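# Rehang the hose on the empty hooks across the room

## Task

Take the hose off the hooks it hangs on now and hang it on the two empty hooks on the facing wall. At the end it must rest on those hooks by itself, motionless, with no part touching the floor. The robot must have released it and backed away, since anything the robot is still holding up does not count. The robot must stay upright and level throughout, because tipping over or ending tilted fails the task.

## Robot and tools

ROBOT. The robot has a wheeled base with a central column, a head with two cameras, and two 6-joint arms (left and right), each with a parallel gripper. Folded, it measures 0.73 m long, 0.62 m wide and 1.88 m tall, and its front sits 0.40 m ahead of the column. The base can only drive straight or turn in place. It cannot move sideways.

FRAMES. The base frame has its origin on the floor under the column, between the drive wheels, with x forward, y to the left and z up. left_hand and right_hand are reported in this frame. Each is the point where the fingers meet, and the tips extend 8 mm past it. The hand's z axis runs along the fingers and its y axis along the opening direction. quat_wxyz maps (0,0,1) onto the finger direction. The odometry frame is the base frame as it was at the start. base_odometry counts wheel rotation only, so any slipping shows up as travel. Heading ranges from -3.142 to 3.142 and is positive to the left.

execute_actions. Arguments: "actions", a list with exactly one action or none, and optionally "cameras", which can hold cam_head_left, cam_head_right, cam_left_wrist, cam_right_wrist, nav_camera or all. Omitting it or passing null means all cameras, and [] means none. An empty list only returns the state and images.
- An action may contain "base", "joints" or both, plus optional "speeds". Its motions begin together.
- "base" carries exactly one relative command, counted from the base's most recently reported position:
  - translate_m: a distance in metres, -3 to 3, positive forward.
  - rotate_rad: an angle in radians, -3.2 to 3.2, positive counter-clockwise seen from above.
  - A base move estimated to need more than 8.667 s is refused.
- "joints" is a single flat object of absolute targets keyed by joint name, covering both arms and the head. Any joint left out may still be driving toward its previous target.
  - head_tilt_rad: -0.61 to 1.308. 0 is about level and positive tilts down.
  - left_/right_joint1_rad: -2.879 to 2.879.
  - joint2: 0 to 3.141.
  - joint3: 0 to 3.019.
  - joint4: -1.692 to 1.57.
  - joint5: -1.57 to 1.57, positive swings the hand to the robot's right.
  - joint6: -2.094 to 2.094, positive rolls clockwise seen from behind the hand.
  - left_/right_gripper_m: the fingertip gap in metres, 0 to 0.093.
  - Done tolerances: head 0.03; joints 1-6 are 0.045, 0.14, 0.09, 0.055, 0.03, 0.035; gripper 0.003.
- "speeds" can lower the top speed for that one action: translate_m 0.05-0.8 m/s, rotate_rad 0.1-1 rad/s. The defaults are the maxima. Arm speed cannot be changed.
- An unknown key or an out-of-range value rejects the whole call and nothing moves. No action lasts longer than 15 s.

ARM GEOMETRY. Take joint1 at -1.57 (left) or 1.57 (right) with joints 5 and 6 at 0. The arm then lies in a vertical plane facing forward, 0.23 m to the side of the column. Define a = j2-0.35, b = 1.05+j2-j3 and c = b-j4, where c = 1.57 means fingers pointing straight down. The hand is then 0.12+0.39sin a+0.38cos b+0.25cos c m ahead and 1.46+0.39cos a-0.38sin b-0.25sin c m up. For example, j2, j3, j4 = 0.93, 0.78, 0.14 gives 0.60 m ahead and 1.21 m up. The real hand usually ends up to about 5 cm lower and closer to the column than this, or about 12 cm with a heavy load. Reach is about 1 m from the shoulder, and the lowest point is about 0.47 m up, so the floor is out of reach. With fingers pointing down, a light load (up to 0.3 kg) can be carried up to 0.6 m ahead at heights of 0.65-1.6 m. Heavier loads need the hand closer in and the fingers pointing steeply down. Joint targets within about 0.03 rad of the current reading (0.08 for j2 and j3) may not move the joint at all. To make gentle contact, step about 0.05 rad per call, counting from your last target.

GRIPPER. The fingers are 7 cm long. To grasp, command a gap smaller than the object; "off_target" is then normal. If the reported gap stays at least 0.002 above the target, something is being held.

RESULT LINES. base_status and joint_status report how each motion ended:
- done: the motion reached its target.
- off_target: it stopped short and may still be pushing.
- contact_stop: base only, a wheel stalled against something. Back off 0.05 m before driving or turning again.
- time_out: the arm was blocked and keeps pushing. To relieve it, send the currently reported joint positions back as targets.
- not_followed, under the line "joint command not followed": a self-collision check withheld the arm targets. Move the joints involved back by at least 0.05 rad, or move the other arm away.

Other readings:
- motor_effort lists only the wheels.
- wheel_motors_off = 1 means the base pushed hard for about 3 s and its motors are cut for 2 s.
- If turned_by_wheels and turned_by_imu differ by 0.05 rad or more and by more than about 4%, the base collided or slipped.
- base_tilt gives forward and right lean in degrees.
- on_its_own describes things this call did not command.
- MOTOR HOT warns at 85 °C. An OVER-TEMPERATURE FAULT at 100 °C makes that arm go limp and drop what it holds.

CAMERAS. The head cameras look forward and tilt down by about head_tilt_rad. The wrist cameras are fisheye, mounted 0.10 m behind the fingertips, and look along the fingers. nav_camera is low on the front of the base. Images are 896x504, and the wrist images are 504x504.

OTHER TOOLS.
- wait: takes seconds, 0 to 10.
- zoom_image: takes camera and region [x0,y0,x1,y1] in pixels, at most 504x504. It enlarges part of that camera's latest image.
- finished_scene: takes scene (1 or 2) and ends that scene for good.

AVOID. Do not let the arms collide or press on each other, because a hard press ends the run. Avoid dropping the hose, sustained hard pushing by the base or arms, and leaving a loaded arm holding long enough to overheat. Keep the robot from tipping. Do not finish while a gripper still supports the hose: open it and back away first.

Each tool is called after "Request:" as name(argument=value, ...) on one line, values as JSON.

## Session

Request:
execute_actions(actions=[])

Scene clock: 0.00 s.
Joint torques (N m, as the arm reports them, + toward a larger angle): no reading
base_odometry: x=+0.000 y=+0.000 heading=+0.000 (m, m, rad; odometry frame)
turned_by_wheels: +0.000 (rad since the last result)
turned_by_imu: +0.000 (rad since the last result)
base_tilt: forward=+0.0 right=-0.3 (deg)
base_status: not commanded
joint_positions: head_tilt_rad=+0.868 left_joint1_rad=-1.569 left_joint2_rad=+0.895 left_joint3_rad=+0.371 left_joint4_rad=-0.945 left_joint5_rad=-0.005 left_joint6_rad=-0.036 left_gripper_m=+0.094 right_joint1_rad=+1.598 right_joint2_rad=+0.886 right_joint3_rad=+0.371 right_joint4_rad=-0.952 right_joint5_rad=+0.004 right_joint6_rad=+0.063 right_gripper_m=+0.094
joint_status: not commanded
wheel_motors_off: 0
motor_effort: left_wheel=+4 right_wheel=+1 (%)
left_hand: x=+0.1255 y=+0.2257 z=+1.2587 quat_wxyz=(+0.455, +0.016, -0.890, -0.011) (m; base frame)
right_hand: x=+0.1260 y=-0.2210 z=+1.2600 quat_wxyz=(+0.454, -0.016, -0.891, +0.009) (m; base frame)
pictures: cam_head_left, cam_head_right, cam_left_wrist, cam_right_wrist, nav_camera
Images, in order (width x height): cam_head_left 896x504, cam_head_right 896x504, cam_left_wrist 504x504, cam_right_wrist 504x504, nav_camera 896x504.

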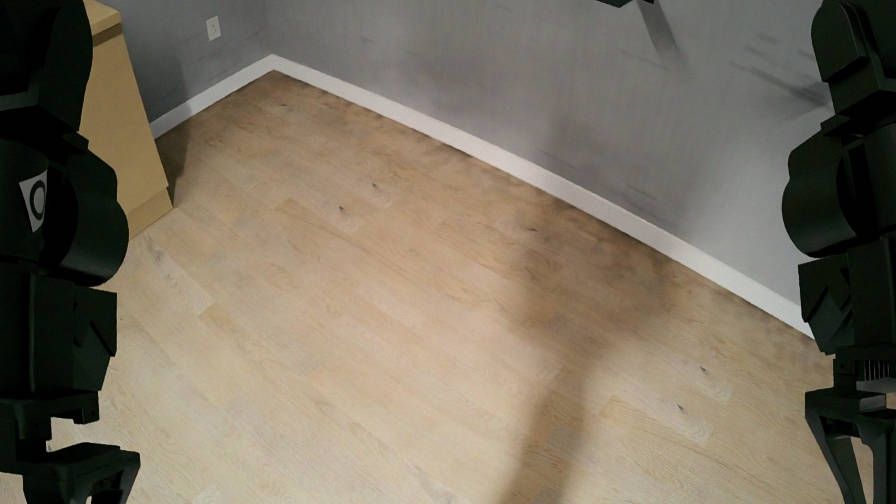

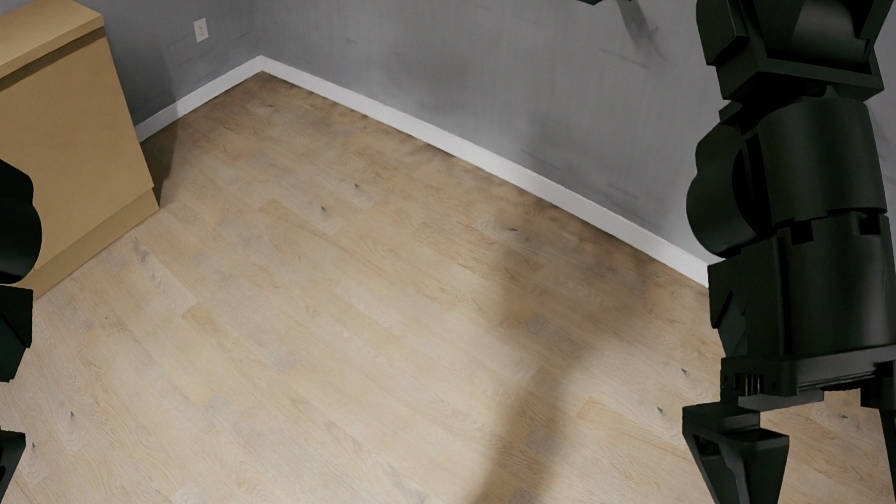

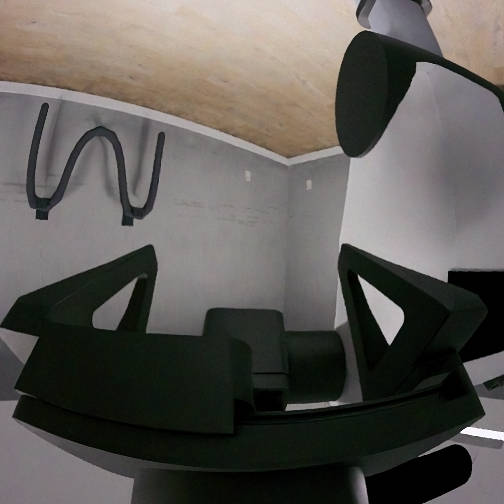

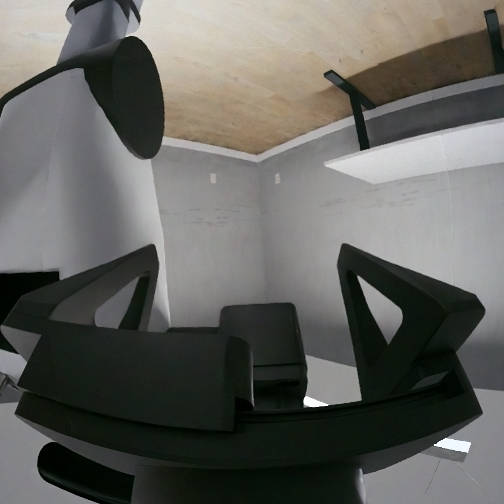

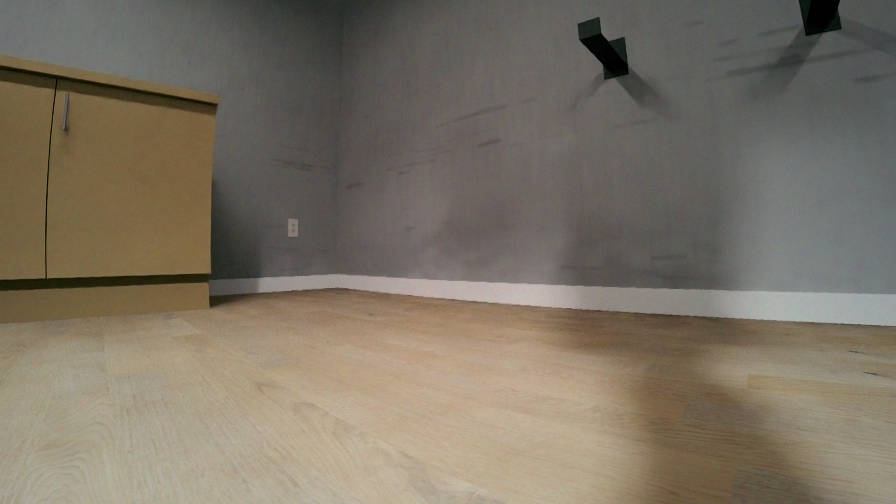

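Request:
execute_actions(actions=[{"base":{"rotate_rad":-0.65},"joints":{"head_tilt_rad":0.4}}], cameras=["cam_head_left","cam_head_right","nav_camera"])

Scene clock: 3.53 s.
Joint torques (N m, as the arm reports them, + toward a larger angle): left_arm=[-2.1  -6.08 -1.45 -1.15  0.   -0.11] | right_arm=[ 0.64 -7.27 -1.28 -1.37  0.08  0.05]
base_odometry: x=+0.000 y=+0.000 heading=-0.650 (m, m, rad; odometry frame)
turned_by_wheels: -0.650 (rad since the last result)
turned_by_imu: -0.642 (rad since the last result)
base_tilt: forward=+0.1 right=-0.2 (deg)
base_status: done
joint_positions: head_tilt_rad=+0.419 left_joint1_rad=-1.569 left_joint2_rad=+0.895 left_joint3_rad=+0.371 left_joint4_rad=-0.945 left_joint5_rad=-0.005 left_joint6_rad=-0.036 left_gripper_m=+0.094 right_joint1_rad=+1.598 right_joint2_rad=+0.886 right_joint3_rad=+0.371 right_joint4_rad=-0.952 right_joint5_rad=+0.004 right_joint6_rad=+0.063 right_gripper_m=+0.094
joint_status: all done
wheel_motors_off: 0
motor_effort: left_wheel=-1(36) right_wheel=+0(39) (%)
left_hand: x=+0.1255 y=+0.2257 z=+1.2587 quat_wxyz=(+0.455, +0.016, -0.890, -0.011) (m; base frame)
right_hand: x=+0.1260 y=-0.2210 z=+1.2600 quat_wxyz=(+0.454, -0.016, -0.891, +0.009) (m; base frame)
pictures: cam_head_left, cam_head_right, nav_camera
camera_calibration (this result's frames):
cam_head_left: T_world_to_cam=[[-0.0511682, -0.998539, -0.0173752, 0.057966], [-0.334088, 0.0335102, -0.941946, 1.46871], [0.941152, -0.0423929, -0.335314, 0.398056], [0, 0, 0, 1]] pos_world=[0.119014, 0.0255391, 1.51793]
cam_head_right: T_world_to_cam=[[-0.0653168, -0.997861, -0.00270636, -0.0293295], [-0.345071, 0.0251319, -0.93824, 1.46412], [0.936301, -0.0603489, -0.345975, 0.415715], [0, 0, 0, 1]] pos_world=[0.114075, -0.0409749, 1.51744]
Images, in order (width x height): cam_head_left 896x504, cam_head_right 896x504, nav_camera 896x504.

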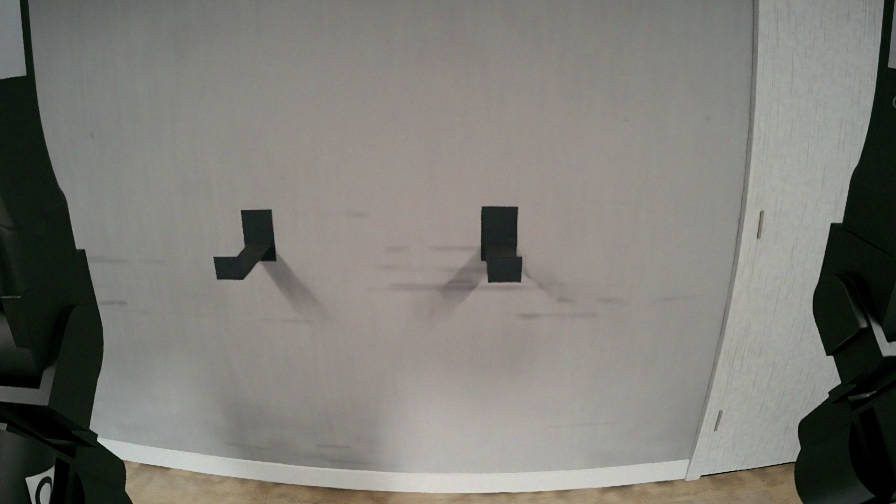

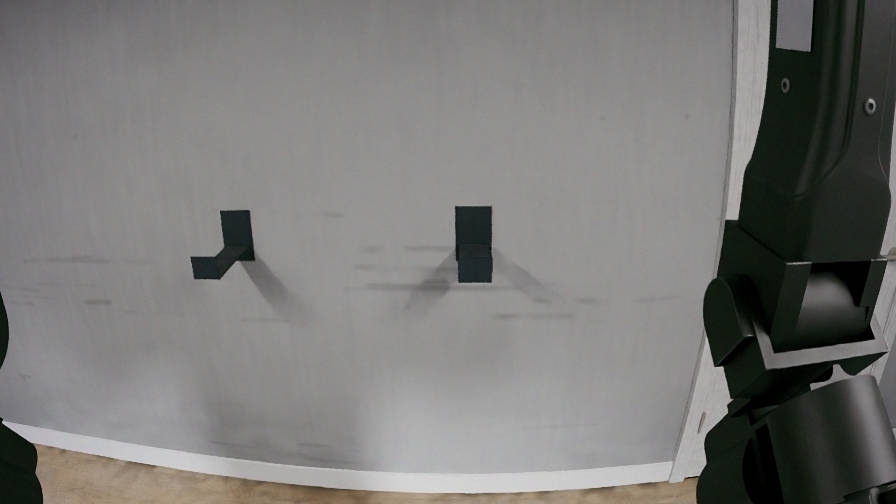

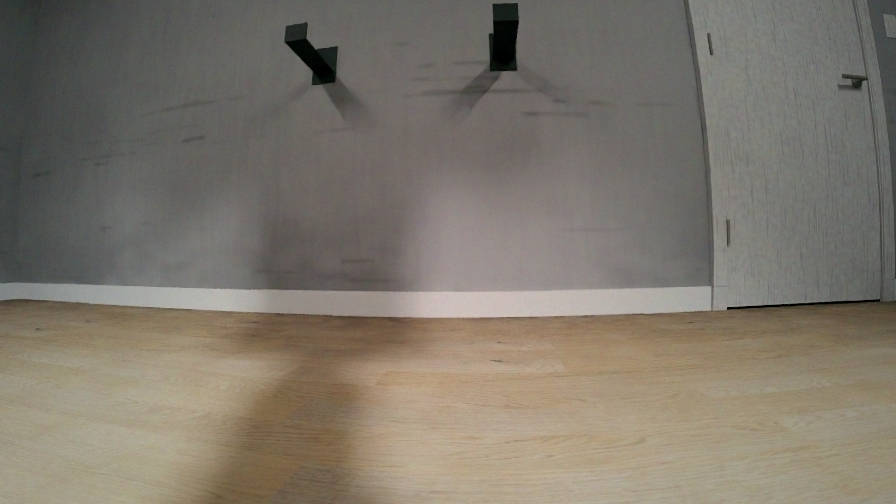

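Request:
execute_actions(actions=[{"base":{"rotate_rad":3.03}}], cameras=["cam_head_left","cam_head_right","nav_camera"])

Scene clock: 16.83 s.
Joint torques (N m, as the arm reports them, + toward a larger angle): left_arm=[-2.2  -6.21 -1.59 -1.09  0.01 -0.1 ] | right_arm=[ 0.83 -7.56 -1.29 -1.28  0.06  0.07]
base_odometry: x=+0.000 y=+0.000 heading=+2.380 (m, m, rad; odometry frame)
turned_by_wheels: +3.030 (rad since the last result)
turned_by_imu: +3.007 (rad since the last result)
base_tilt: forward=+0.0 right=-0.2 (deg)
base_status: done
joint_positions: head_tilt_rad=+0.419 left_joint1_rad=-1.569 left_joint2_rad=+0.895 left_joint3_rad=+0.371 left_joint4_rad=-0.945 left_joint5_rad=-0.005 left_joint6_rad=-0.036 left_gripper_m=+0.094 right_joint1_rad=+1.598 right_joint2_rad=+0.886 right_joint3_rad=+0.371 right_joint4_rad=-0.952 right_joint5_rad=+0.004 right_joint6_rad=+0.063 right_gripper_m=+0.094
joint_status: not commanded
wheel_motors_off: 0
motor_effort: left_wheel=+0(32) right_wheel=+0(38) (%)
left_hand: x=+0.1255 y=+0.2257 z=+1.2587 quat_wxyz=(+0.455, +0.016, -0.890, -0.011) (m; base frame)
right_hand: x=+0.1260 y=-0.2210 z=+1.2600 quat_wxyz=(+0.454, -0.016, -0.891, +0.009) (m; base frame)
pictures: cam_head_left, cam_head_right, nav_camera
camera_calibration (this result's frames):
cam_head_left: T_world_to_cam=[[-0.0511668, -0.998539, -0.0173794, 0.0579723], [-0.334011, 0.0335102, -0.941973, 1.46875], [0.941179, -0.0423929, -0.335238, 0.397937], [0, 0, 0, 1]] pos_world=[0.119016, 0.0255391, 1.51794]
cam_head_right: T_world_to_cam=[[-0.0653166, -0.997861, -0.00271168, -0.0293213], [-0.344995, 0.0251319, -0.938268, 1.46416], [0.936329, -0.0603489, -0.345898, 0.415596], [0, 0, 0, 1]] pos_world=[0.114077, -0.0409749, 1.51745]
Images, in order (width x height): cam_head_left 896x504, cam_head_right 896x504, nav_camera 896x504.

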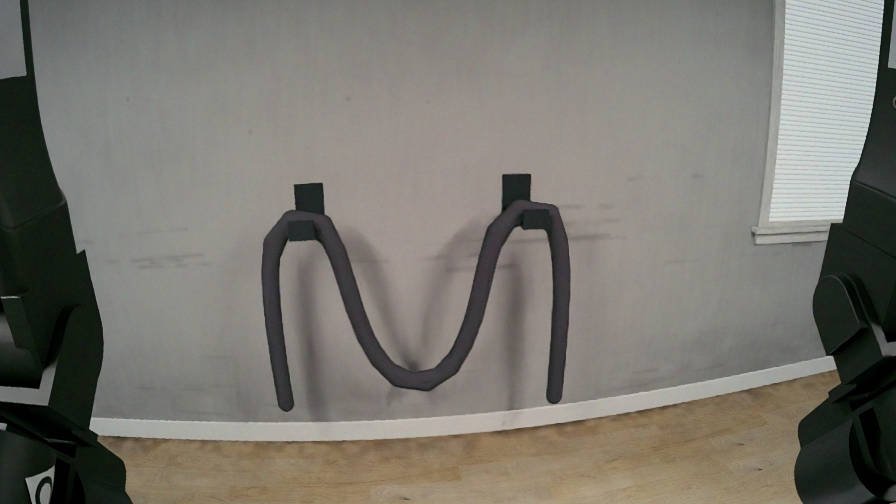

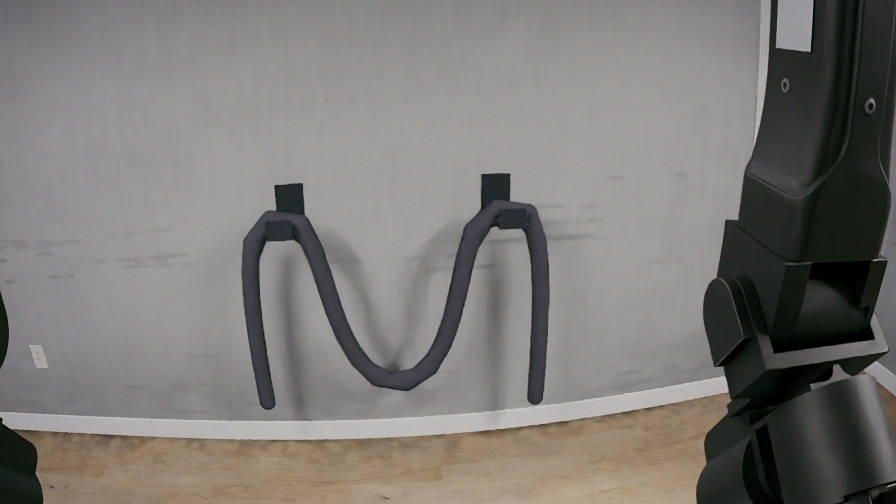

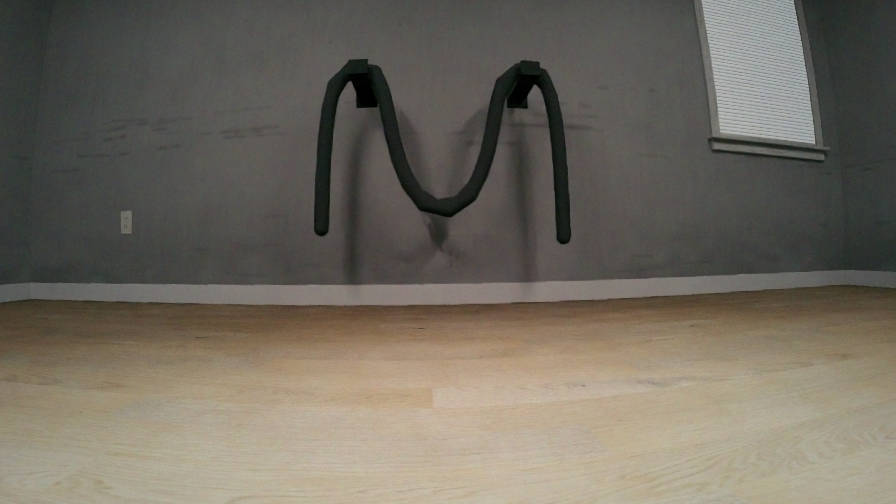

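Request:
execute_actions(actions=[{"base":{"translate_m":1.0},"joints":{"head_tilt_rad":0.6,"left_joint1_rad":-1.35,"left_joint2_rad":1.17,"left_joint3_rad":1.22,"left_joint4_rad":-0.54,"left_joint6_rad":1.57,"right_joint1_rad":1.35,"right_joint2_rad":1.17,"right_joint3_rad":1.22,"right_joint4_rad":-0.54,"right_joint6_rad":-1.57}}], cameras=[])

Request:
execute_actions(actions=[{"base":{"rotate_rad":0.08}}])

Scene clock: 27.10 s.
Joint torques (N m, as the arm reports them, + toward a larger angle): left_arm=[ -0.88 -16.34   7.34   1.08  -0.04  -0.04] | right_arm=[ -0.48 -19.18   7.39   0.42   0.15  -0.08]
base_odometry: x=-0.724 y=+0.690 heading=+2.380 (m, m, rad; odometry frame)
turned_by_wheels: +0.000 (rad since the last result)
turned_by_imu: +0.001 (rad since the last result)
base_tilt: forward=+0.1 right=-0.3 (deg)
base_status: done
joint_positions: head_tilt_rad=+0.604 left_joint1_rad=-1.349 left_joint2_rad=+1.169 left_joint3_rad=+1.203 left_joint4_rad=-0.548 left_joint5_rad=-0.005 left_joint6_rad=+1.562 left_gripper_m=+0.094 right_joint1_rad=+1.342 right_joint2_rad=+1.168 right_joint3_rad=+1.198 right_joint4_rad=-0.539 right_joint5_rad=+0.004 right_joint6_rad=-1.556 right_gripper_m=+0.094
joint_status: all done
wheel_motors_off: 0
motor_effort: left_wheel=-1(50) right_wheel=+0(65) (%)
left_hand: x=+0.6034 y=+0.3427 z=+1.1591 quat_wxyz=(+0.067, -0.661, -0.744, -0.073) (m; base frame)
right_hand: x=+0.6028 y=-0.3467 z=+1.1594 quat_wxyz=(+0.066, +0.657, -0.747, +0.077) (m; base frame)
pictures: none
No camera images: the call's "cameras" was empty. Leave "cameras" out to get every camera's image.

Scene clock: 28.07 s.
Joint torques (N m, as the arm reports them, + toward a larger angle): left_arm=[ -0.49 -16.62   7.57   1.08  -0.05  -0.05] | right_arm=[ -1.14 -19.69   7.31   0.42   0.14  -0.1 ]
base_odometry: x=-0.724 y=+0.690 heading=+2.459 (m, m, rad; odometry frame)
turned_by_wheels: +0.079 (rad since the last result)
turned_by_imu: +0.077 (rad since the last result)
base_tilt: forward=+0.2 right=-0.3 (deg)
base_status: done
joint_positions: head_tilt_rad=+0.604 left_joint1_rad=-1.349 left_joint2_rad=+1.169 left_joint3_rad=+1.203 left_joint4_rad=-0.548 left_joint5_rad=-0.005 left_joint6_rad=+1.562 left_gripper_m=+0.094 right_joint1_rad=+1.349 right_joint2_rad=+1.168 right_joint3_rad=+1.198 right_joint4_rad=-0.539 right_joint5_rad=+0.004 right_joint6_rad=-1.556 right_gripper_m=+0.094
joint_status: not commanded
wheel_motors_off: 0
motor_effort: left_wheel=-1(40) right_wheel=+1(53) (%)
left_hand: x=+0.6034 y=+0.3427 z=+1.1591 quat_wxyz=(+0.067, -0.661, -0.744, -0.073) (m; base frame)
right_hand: x=+0.6032 y=-0.3433 z=+1.1588 quat_wxyz=(+0.064, +0.658, -0.746, +0.075) (m; base frame)
pictures: cam_head_left, cam_head_right, cam_left_wrist, cam_right_wrist, nav_camera
camera_calibration (this result's frames):
cam_head_left: T_world_to_cam=[[-0.0534924, -0.998539, -0.00765822, 0.043118], [-0.501789, 0.0335102, -0.864341, 1.35759], [0.863334, -0.0423929, -0.502849, 0.65995], [0, 0, 0, 1]] pos_world=[0.113772, 0.0255391, 1.5056]
cam_head_right: T_world_to_cam=[[-0.0646986, -0.997861, 0.00936468, -0.0479498], [-0.511903, 0.0251319, -0.858676, 1.34993], [0.856604, -0.0603489, -0.512434, 0.676047], [0, 0, 0, 1]] pos_world=[0.108827, -0.0409749, 1.50603]
cam_left_wrist: T_world_to_cam=[[-0.992947, -0.117949, -0.0120406, 0.649687], [-0.0885941, 0.670645, 0.736468, -1.02328], [-0.0787904, 0.732341, -0.676365, 0.703143], [0, 0, 0, 1]] pos_world=[0.609849, 0.247951, 1.23702]
cam_right_wrist: T_world_to_cam=[[0.992436, -0.118588, 0.0317456, -0.678459], [-0.103073, -0.664456, 0.740185, -1.01979], [-0.0666832, -0.737859, -0.671653, 0.691679], [0, 0, 0, 1]] pos_world=[0.614338, -0.247698, 1.24094]
Images, in order (width x height): cam_head_left 896x504, cam_head_right 896x504, cam_left_wrist 504x504, cam_right_wrist 504x504, nav_camera 896x504.

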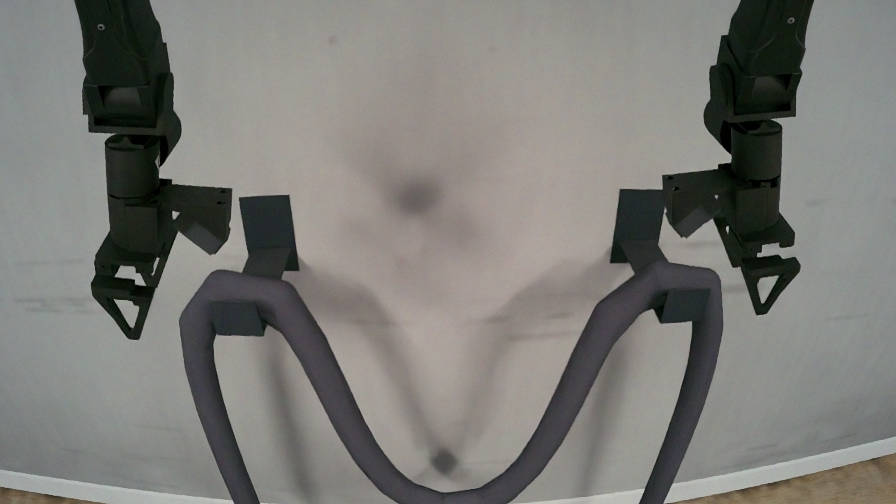

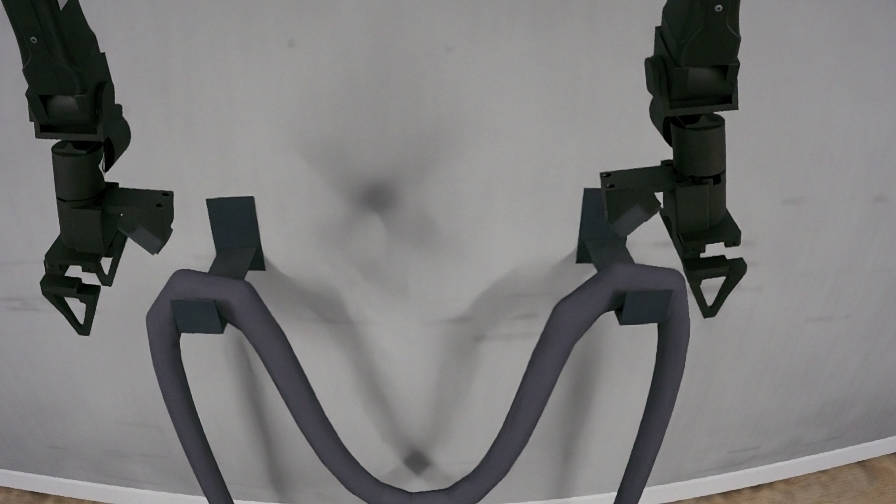

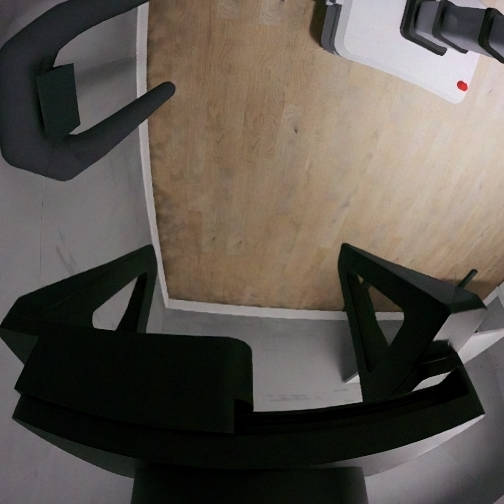

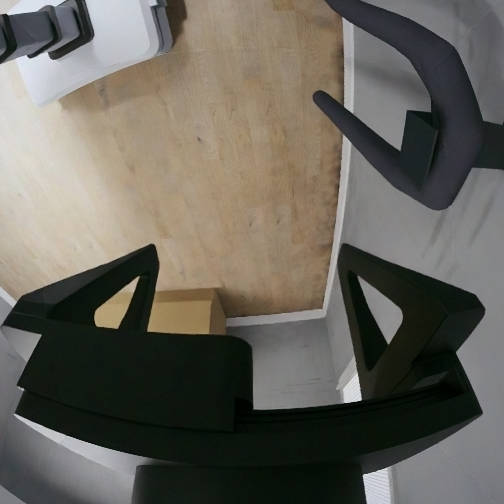

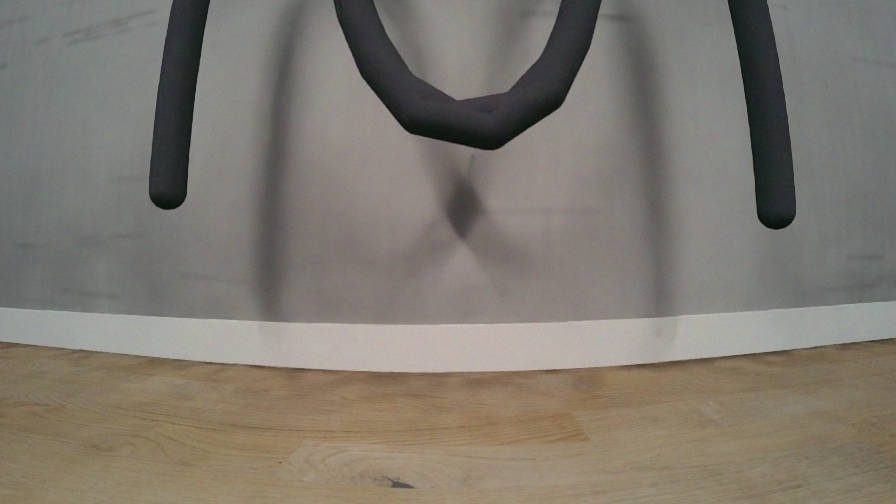

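Request:
execute_actions(actions=[{"base":{"translate_m":0.28},"joints":{"head_tilt_rad":0.85,"left_joint1_rad":-1.43,"left_joint6_rad":1.66,"right_joint1_rad":1.30,"right_joint6_rad":-1.72}}], cameras=["cam_head_left","cam_left_wrist","cam_right_wrist"])

Scene clock: 33.50 s.
Joint torques (N m, as the arm reports them, + toward a larger angle): left_arm=[ -1.12 -16.59   6.98   1.02   0.02  -0.06] | right_arm=[ -1.09 -19.13   7.29   0.49   0.16  -0.09]
base_odometry: x=-0.941 y=+0.867 heading=+2.460 (m, m, rad; odometry frame)
turned_by_wheels: +0.001 (rad since the last result)
turned_by_imu: +0.002 (rad since the last result)
base_tilt: forward=+0.0 right=-0.3 (deg)
base_status: done
joint_positions: head_tilt_rad=+0.852 left_joint1_rad=-1.433 left_joint2_rad=+1.169 left_joint3_rad=+1.205 left_joint4_rad=-0.548 left_joint5_rad=-0.005 left_joint6_rad=+1.652 left_gripper_m=+0.094 right_joint1_rad=+1.296 right_joint2_rad=+1.168 right_joint3_rad=+1.199 right_joint4_rad=-0.540 right_joint5_rad=+0.004 right_joint6_rad=-1.707 right_gripper_m=+0.094
joint_status: all done
wheel_motors_off: 0
motor_effort: left_wheel=+1(58) right_wheel=-1(52) (%)
left_hand: x=+0.6090 y=+0.2988 z=+1.1527 quat_wxyz=(+0.042, -0.710, -0.701, -0.046) (m; base frame)
right_hand: x=+0.6000 y=-0.3709 z=+1.1650 quat_wxyz=(+0.087, +0.702, -0.702, +0.085) (m; base frame)
pictures: cam_head_left, cam_left_wrist, cam_right_wrist
camera_calibration (this result's frames):
cam_head_left: T_world_to_cam=[[-0.0537359, -0.998539, 0.00570471, 0.0225512], [-0.698577, 0.0335102, -0.714749, 1.13706], [0.713514, -0.0423929, -0.699357, 0.970065], [0, 0, 0, 1]] pos_world=[0.103379, 0.0255391, 1.491]
cam_left_wrist: T_world_to_cam=[[-0.999912, 0.0127733, 0.00362263, 0.597062], [0.0117754, 0.727127, 0.686402, -1.00893], [0.0061335, 0.686384, -0.727214, 0.752005], [0, 0, 0, 1]] pos_world=[0.604278, 0.209831, 1.23724]
cam_right_wrist: T_world_to_cam=[[0.999995, 0.00233583, 0.00190782, -0.60369], [0.0000119645, -0.635646, 0.771981, -1.13128], [0.00301591, -0.771977, -0.635643, 0.578915], [0, 0, 0, 1]] pos_world=[0.601954, -0.270772, 1.24246]
Images, in order (width x height): cam_head_left 896x504, cam_left_wrist 504x504, cam_right_wrist 504x504.

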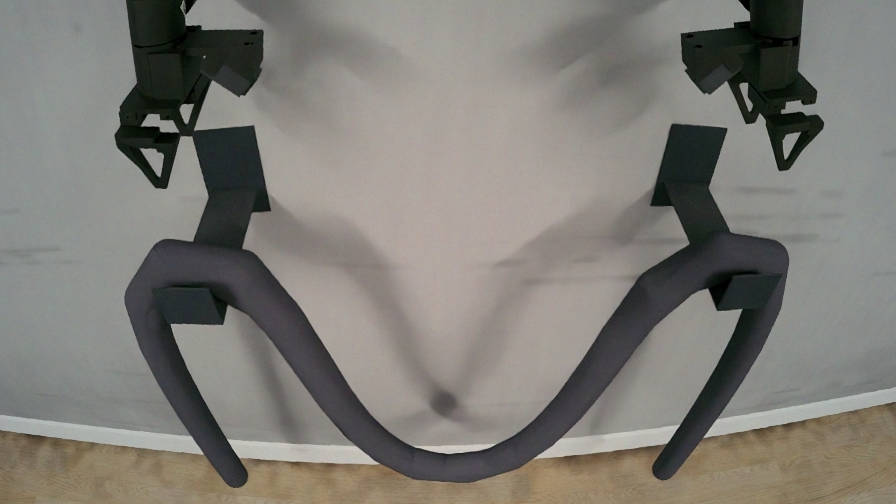

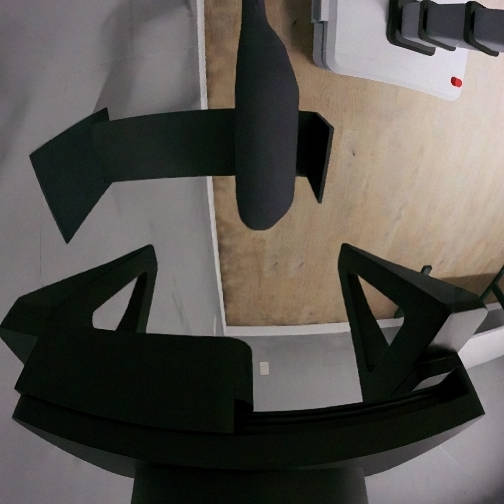

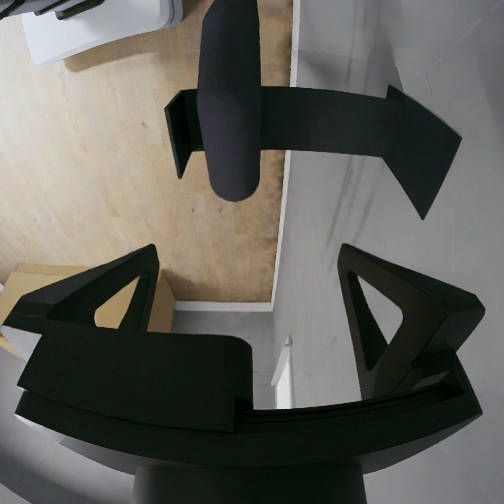

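Request:
execute_actions(actions=[{"joints":{"left_joint2_rad":1.39,"left_joint3_rad":1.26,"left_joint4_rad":-0.36,"right_joint2_rad":1.41,"right_joint3_rad":1.27,"right_joint4_rad":-0.35}}], cameras=["cam_head_left","cam_left_wrist","cam_right_wrist"])

Scene clock: 40.43 s.
Joint torques (N m, as the arm reports them, + toward a larger angle): left_arm=[ -0.62 -18.63   5.01   1.21   0.    -0.03] | right_arm=[ -1.98 -21.69   4.26   0.62   0.19  -0.09]
base_odometry: x=-0.941 y=+0.867 heading=+2.460 (m, m, rad; odometry frame)
turned_by_wheels: +0.000 (rad since the last result)
turned_by_imu: +0.000 (rad since the last result)
base_tilt: forward=+0.1 right=-0.3 (deg)
base_status: not commanded
joint_positions: head_tilt_rad=+0.852 left_joint1_rad=-1.433 left_joint2_rad=+1.407 left_joint3_rad=+1.248 left_joint4_rad=-0.372 left_joint5_rad=-0.005 left_joint6_rad=+1.653 left_gripper_m=+0.094 right_joint1_rad=+1.296 right_joint2_rad=+1.426 right_joint3_rad=+1.265 right_joint4_rad=-0.353 right_joint5_rad=+0.004 right_joint6_rad=-1.707 right_gripper_m=+0.094
joint_status: all done
wheel_motors_off: 0
motor_effort: left_wheel=+2(2) right_wheel=-2(2) (%)
left_hand: x=+0.5911 y=+0.3104 z=+1.0463 quat_wxyz=(+0.048, -0.710, -0.701, -0.039) (m; base frame)
right_hand: x=+0.5888 y=-0.3961 z=+1.0553 quat_wxyz=(+0.088, +0.701, -0.702, +0.083) (m; base frame)
pictures: cam_head_left, cam_left_wrist, cam_right_wrist
camera_calibration (this result's frames):
cam_head_left: T_world_to_cam=[[-0.0537359, -0.998539, 0.00570471, 0.0225512], [-0.698577, 0.0335102, -0.714749, 1.13706], [0.713514, -0.0423929, -0.699357, 0.970065], [0, 0, 0, 1]] pos_world=[0.103379, 0.0255391, 1.491]
cam_left_wrist: T_world_to_cam=[[-0.999687, 0.0108922, 0.022543, 0.56003], [0.023382, 0.728063, 0.685111, -0.949925], [-0.00895032, 0.685424, -0.728089, 0.676948], [0, 0, 0, 1]] pos_world=[0.588124, 0.221509, 1.13106]
cam_right_wrist: T_world_to_cam=[[0.999994, 0.00107931, -0.00323057, -0.587306], [0.0031791, -0.636208, 0.771511, -1.06422], [-0.00122261, -0.771517, -0.636208, 0.492984], [0, 0, 0, 1]] pos_world=[0.591288, -0.296085, 1.1328]
Images, in order (width x height): cam_head_left 896x504, cam_left_wrist 504x504, cam_right_wrist 504x504.

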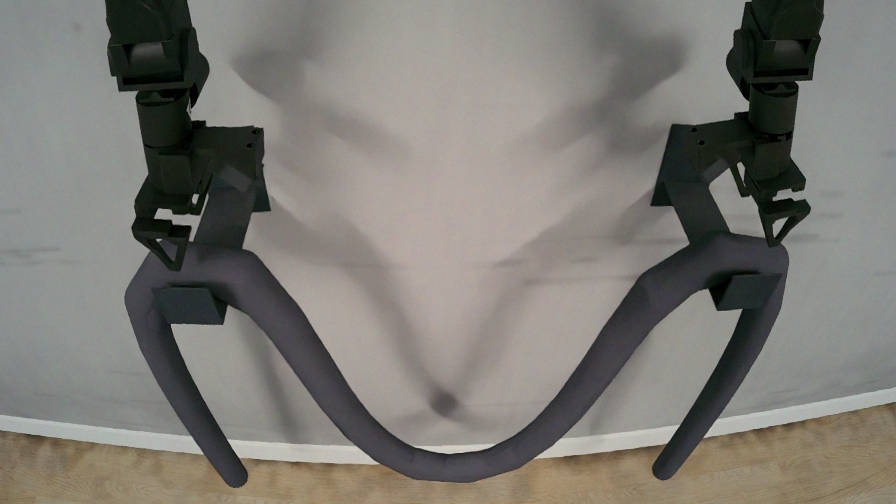

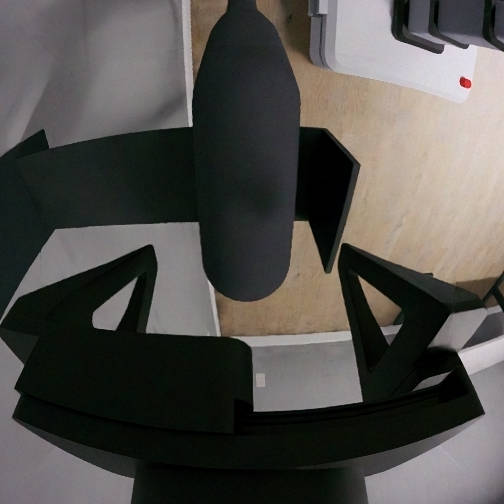

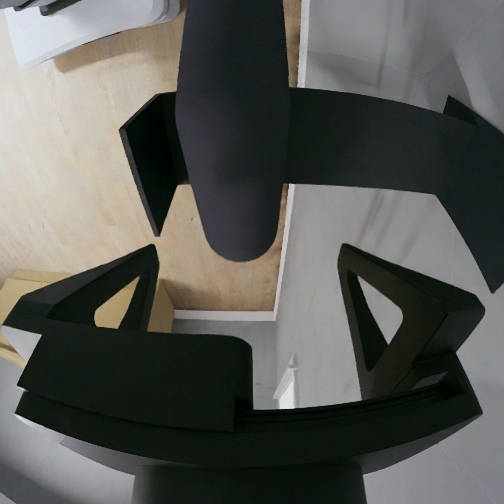

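Request:
execute_actions(actions=[{"joints":{"left_gripper_m":0.078,"right_gripper_m":0.088,"left_joint2_rad":1.53,"left_joint3_rad":1.345,"left_joint4_rad":-0.29,"right_joint1_rad":1.345,"right_joint2_rad":1.56,"right_joint3_rad":1.35,"right_joint4_rad":-0.28}}], cameras=["cam_head_left","cam_left_wrist","cam_right_wrist"])

Scene clock: 44.63 s.
Joint torques (N m, as the arm reports them, + toward a larger angle): left_arm=[ -0.72 -12.14   5.21   1.84   0.17  -0.06] | right_arm=[ -1.87 -14.52   4.66   1.07  -0.14  -0.03]
base_odometry: x=-0.941 y=+0.867 heading=+2.460 (m, m, rad; odometry frame)
turned_by_wheels: +0.000 (rad since the last result)
turned_by_imu: +0.000 (rad since the last result)
base_tilt: forward=+0.0 right=-0.3 (deg)
base_status: not commanded
joint_positions: head_tilt_rad=+0.852 left_joint1_rad=-1.431 left_joint2_rad=+1.458 left_joint3_rad=+1.337 left_joint4_rad=-0.312 left_joint5_rad=-0.010 left_joint6_rad=+1.654 left_gripper_m=+0.078 right_joint1_rad=+1.344 right_joint2_rad=+1.487 right_joint3_rad=+1.344 right_joint4_rad=-0.290 right_joint5_rad=+0.012 right_joint6_rad=-1.712 right_gripper_m=+0.088
joint_status: all done
wheel_motors_off: 0
motor_effort: left_wheel=+2(3) right_wheel=-4(6) (%)
left_hand: x=+0.6373 y=+0.3164 z=+1.0357 quat_wxyz=(+0.019, -0.711, -0.698, -0.078) (m; base frame)
right_hand: x=+0.6293 y=-0.3759 z=+1.0324 quat_wxyz=(+0.051, +0.715, -0.690, +0.104) (m; base frame)
pictures: cam_head_left, cam_left_wrist, cam_right_wrist
camera_calibration (this result's frames):
cam_head_left: T_world_to_cam=[[-0.0537359, -0.998539, 0.00570471, 0.0225512], [-0.698577, 0.0335102, -0.714749, 1.13706], [0.713514, -0.0423929, -0.699357, 0.970064], [0, 0, 0, 1]] pos_world=[0.103379, 0.0255391, 1.491]
cam_left_wrist: T_world_to_cam=[[-0.996994, 0.0236858, -0.0737629, 0.700372], [-0.0342186, 0.719578, 0.693568, -0.917486], [0.0695059, 0.694007, -0.716605, 0.600871], [0, 0, 0, 1]] pos_world=[0.625108, 0.226605, 1.11859]
cam_right_wrist: T_world_to_cam=[[0.996094, 0.046653, 0.0749674, -0.68904], [-0.026183, -0.654777, 0.755368, -1.00562], [0.0843271, -0.754381, -0.650998, 0.46191], [0, 0, 0, 1]] pos_world=[0.621067, -0.277853, 1.11197]
Images, in order (width x height): cam_head_left 896x504, cam_left_wrist 504x504, cam_right_wrist 504x504.

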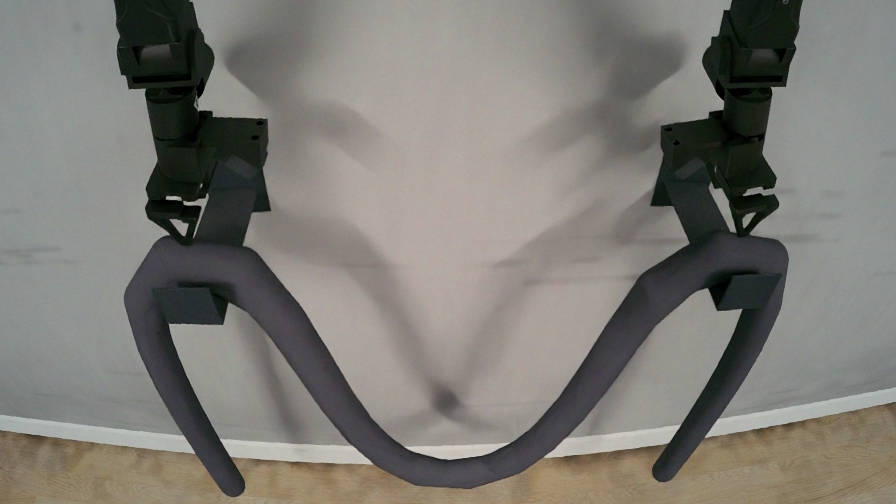

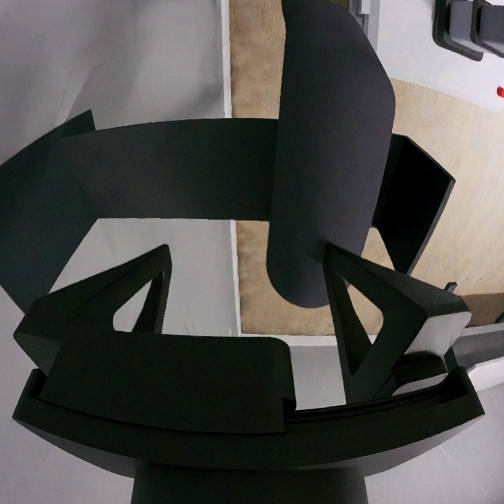

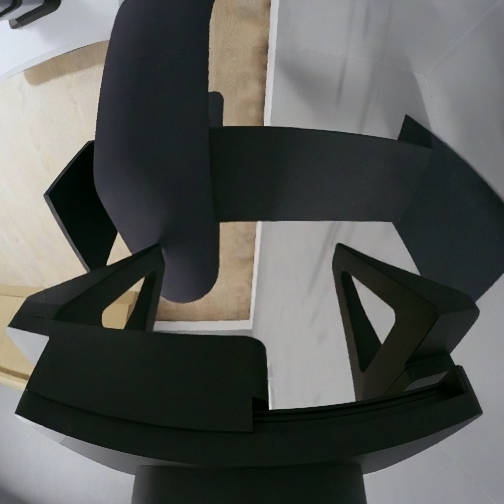

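Request:
execute_actions(actions=[{"joints":{"left_joint2_rad":1.38,"right_joint2_rad":1.40}}], cameras=[])

Request:
execute_actions(actions=[{"joints":{"left_joint2_rad":1.39,"left_joint3_rad":1.25,"left_joint4_rad":-0.37,"right_joint2_rad":1.41,"right_joint3_rad":1.26,"right_joint4_rad":-0.36}}], cameras=["cam_left_wrist","cam_right_wrist"])

Scene clock: 47.80 s.
Joint torques (N m, as the arm reports them, + toward a larger angle): left_arm=[ -0.81 -18.06   6.02   1.62   0.17  -0.08] | right_arm=[ -1.68 -21.17   5.64   1.    -0.02  -0.02]
base_odometry: x=-0.941 y=+0.867 heading=+2.460 (m, m, rad; odometry frame)
turned_by_wheels: +0.000 (rad since the last result)
turned_by_imu: +0.000 (rad since the last result)
base_tilt: forward=+0.0 right=-0.1 (deg)
base_status: not commanded
joint_positions: head_tilt_rad=+0.852 left_joint1_rad=-1.431 left_joint2_rad=+1.379 left_joint3_rad=+1.337 left_joint4_rad=-0.306 left_joint5_rad=-0.009 left_joint6_rad=+1.654 left_gripper_m=+0.078 right_joint1_rad=+1.344 right_joint2_rad=+1.396 right_joint3_rad=+1.344 right_joint4_rad=-0.286 right_joint5_rad=+0.008 right_joint6_rad=-1.712 right_gripper_m=+0.088
joint_status: all done
wheel_motors_off: 0
motor_effort: left_wheel=+2(3) right_wheel=-4(4) (%)
left_hand: x=+0.6709 y=+0.3135 z=+1.0780 quat_wxyz=(-0.009, -0.711, -0.694, -0.110) (m; base frame)
right_hand: x=+0.6685 y=-0.3702 z=+1.0805 quat_wxyz=(+0.020, +0.715, -0.684, +0.140) (m; base frame)
pictures: none
No camera images: the call's "cameras" was empty. Leave "cameras" out to get every camera's image.

Scene clock: 48.70 s.
Joint torques (N m, as the arm reports them, + toward a larger angle): left_arm=[ -1.   -16.96   5.16   0.32   0.17  -0.08] | right_arm=[ -1.82 -19.92   4.18   0.5   -0.01  -0.02]
base_odometry: x=-0.941 y=+0.867 heading=+2.460 (m, m, rad; odometry frame)
turned_by_wheels: +0.000 (rad since the last result)
turned_by_imu: +0.000 (rad since the last result)
base_tilt: forward=+0.1 right=-0.3 (deg)
base_status: not commanded
joint_positions: head_tilt_rad=+0.852 left_joint1_rad=-1.431 left_joint2_rad=+1.387 left_joint3_rad=+1.237 left_joint4_rad=-0.361 left_joint5_rad=-0.009 left_joint6_rad=+1.654 left_gripper_m=+0.078 right_joint1_rad=+1.344 right_joint2_rad=+1.407 right_joint3_rad=+1.256 right_joint4_rad=-0.360 right_joint5_rad=+0.008 right_joint6_rad=-1.712 right_gripper_m=+0.088
joint_status: all done
wheel_motors_off: 0
motor_effort: left_wheel=+3(4) right_wheel=-3(5) (%)
left_hand: x=+0.5956 y=+0.3111 z=+1.0546 quat_wxyz=(+0.043, -0.711, -0.700, -0.049) (m; base frame)
right_hand: x=+0.5934 y=-0.3663 z=+1.0565 quat_wxyz=(+0.074, +0.713, -0.693, +0.072) (m; base frame)
pictures: cam_left_wrist, cam_right_wrist
camera_calibration (this result's frames):
cam_left_wrist: T_world_to_cam=[[-0.999896, 0.0142443, 0.00230217, 0.584811], [0.0118984, 0.723708, 0.690004, -0.953201], [0.00816249, 0.689959, -0.723802, 0.666463], [0, 0, 0, 1]] pos_world=[0.590652, 0.221676, 1.13875]
cam_right_wrist: T_world_to_cam=[[0.99952, 0.0309599, -0.00138149, -0.582659], [0.021601, -0.664023, 0.7474, -1.04182], [0.0222221, -0.747071, -0.664373, 0.541523], [0, 0, 0, 1]] pos_world=[0.59285, -0.269197, 1.13762]
Images, in order (width x height): cam_left_wrist 504x504, cam_right_wrist 504x504.

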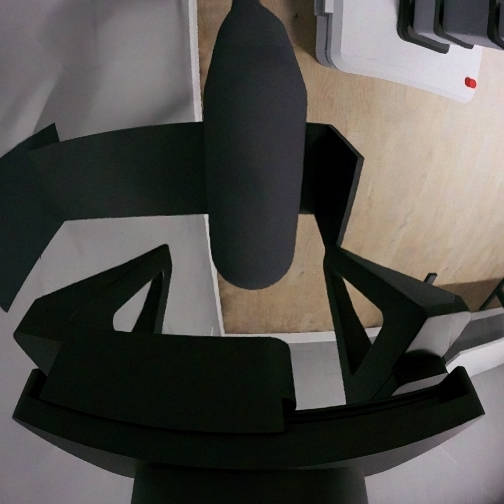

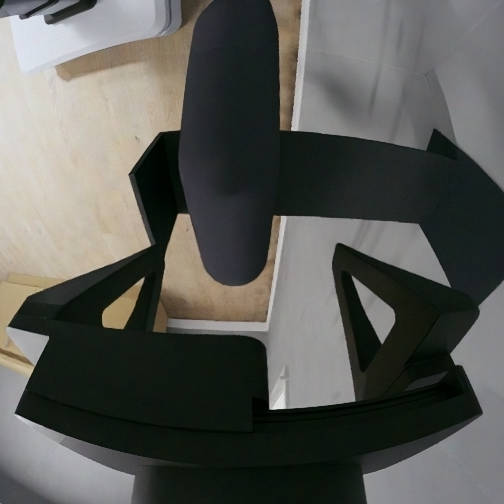

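Request:
execute_actions(actions=[{"joints":{"left_joint2_rad":1.43,"left_joint4_rad":-0.31,"right_joint2_rad":1.45,"right_joint4_rad":-0.32}}], cameras=["cam_left_wrist","cam_right_wrist"])

Scene clock: 51.03 s.
Joint torques (N m, as the arm reports them, + toward a larger angle): left_arm=[ -0.89 -15.64   4.97   1.34   0.17  -0.06] | right_arm=[ -1.85 -19.18   4.04   0.75  -0.02  -0.03]
base_odometry: x=-0.941 y=+0.867 heading=+2.460 (m, m, rad; odometry frame)
turned_by_wheels: +0.000 (rad since the last result)
turned_by_imu: +0.000 (rad since the last result)
base_tilt: forward=+0.1 right=-0.2 (deg)
base_status: not commanded
joint_positions: head_tilt_rad=+0.852 left_joint1_rad=-1.431 left_joint2_rad=+1.418 left_joint3_rad=+1.237 left_joint4_rad=-0.324 left_joint5_rad=-0.009 left_joint6_rad=+1.654 left_gripper_m=+0.078 right_joint1_rad=+1.344 right_joint2_rad=+1.437 right_joint3_rad=+1.256 right_joint4_rad=-0.324 right_joint5_rad=+0.008 right_joint6_rad=-1.712 right_gripper_m=+0.088
joint_status: all done
wheel_motors_off: 0
motor_effort: left_wheel=+2(2) right_wheel=-4(4) (%)
left_hand: x=+0.5918 y=+0.3125 z=+1.0403 quat_wxyz=(+0.042, -0.711, -0.700, -0.051) (m; base frame)
right_hand: x=+0.5894 y=-0.3687 z=+1.0425 quat_wxyz=(+0.072, +0.713, -0.693, +0.074) (m; base frame)
pictures: cam_left_wrist, cam_right_wrist
camera_calibration (this result's frames):
cam_left_wrist: T_world_to_cam=[[-0.999883, 0.0149331, -0.00335801, 0.586643], [0.00848582, 0.723426, 0.690349, -0.942554], [0.0127384, 0.69024, -0.723468, 0.651923], [0, 0, 0, 1]] pos_world=[0.586268, 0.223125, 1.12431]
cam_right_wrist: T_world_to_cam=[[0.999477, 0.0320763, 0.00417054, -0.583951], [0.0181734, -0.663519, 0.747939, -1.03119], [0.0267583, -0.747472, -0.663755, 0.527113], [0, 0, 0, 1]] pos_world=[0.588281, -0.271481, 1.12358]
Images, in order (width x height): cam_left_wrist 504x504, cam_right_wrist 504x504.

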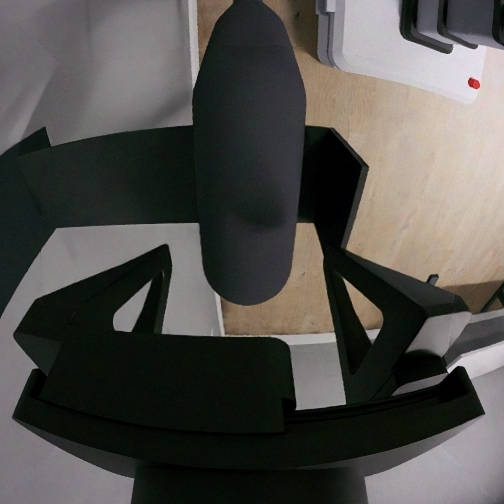

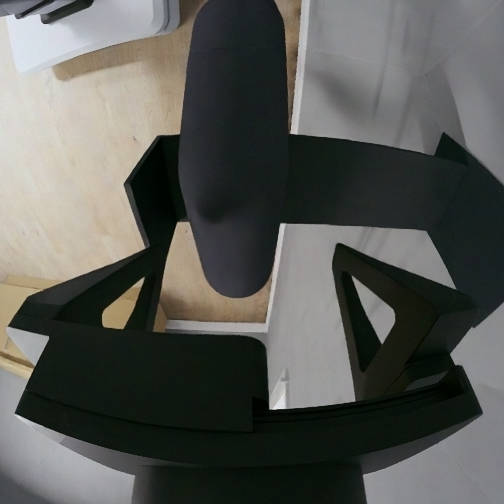

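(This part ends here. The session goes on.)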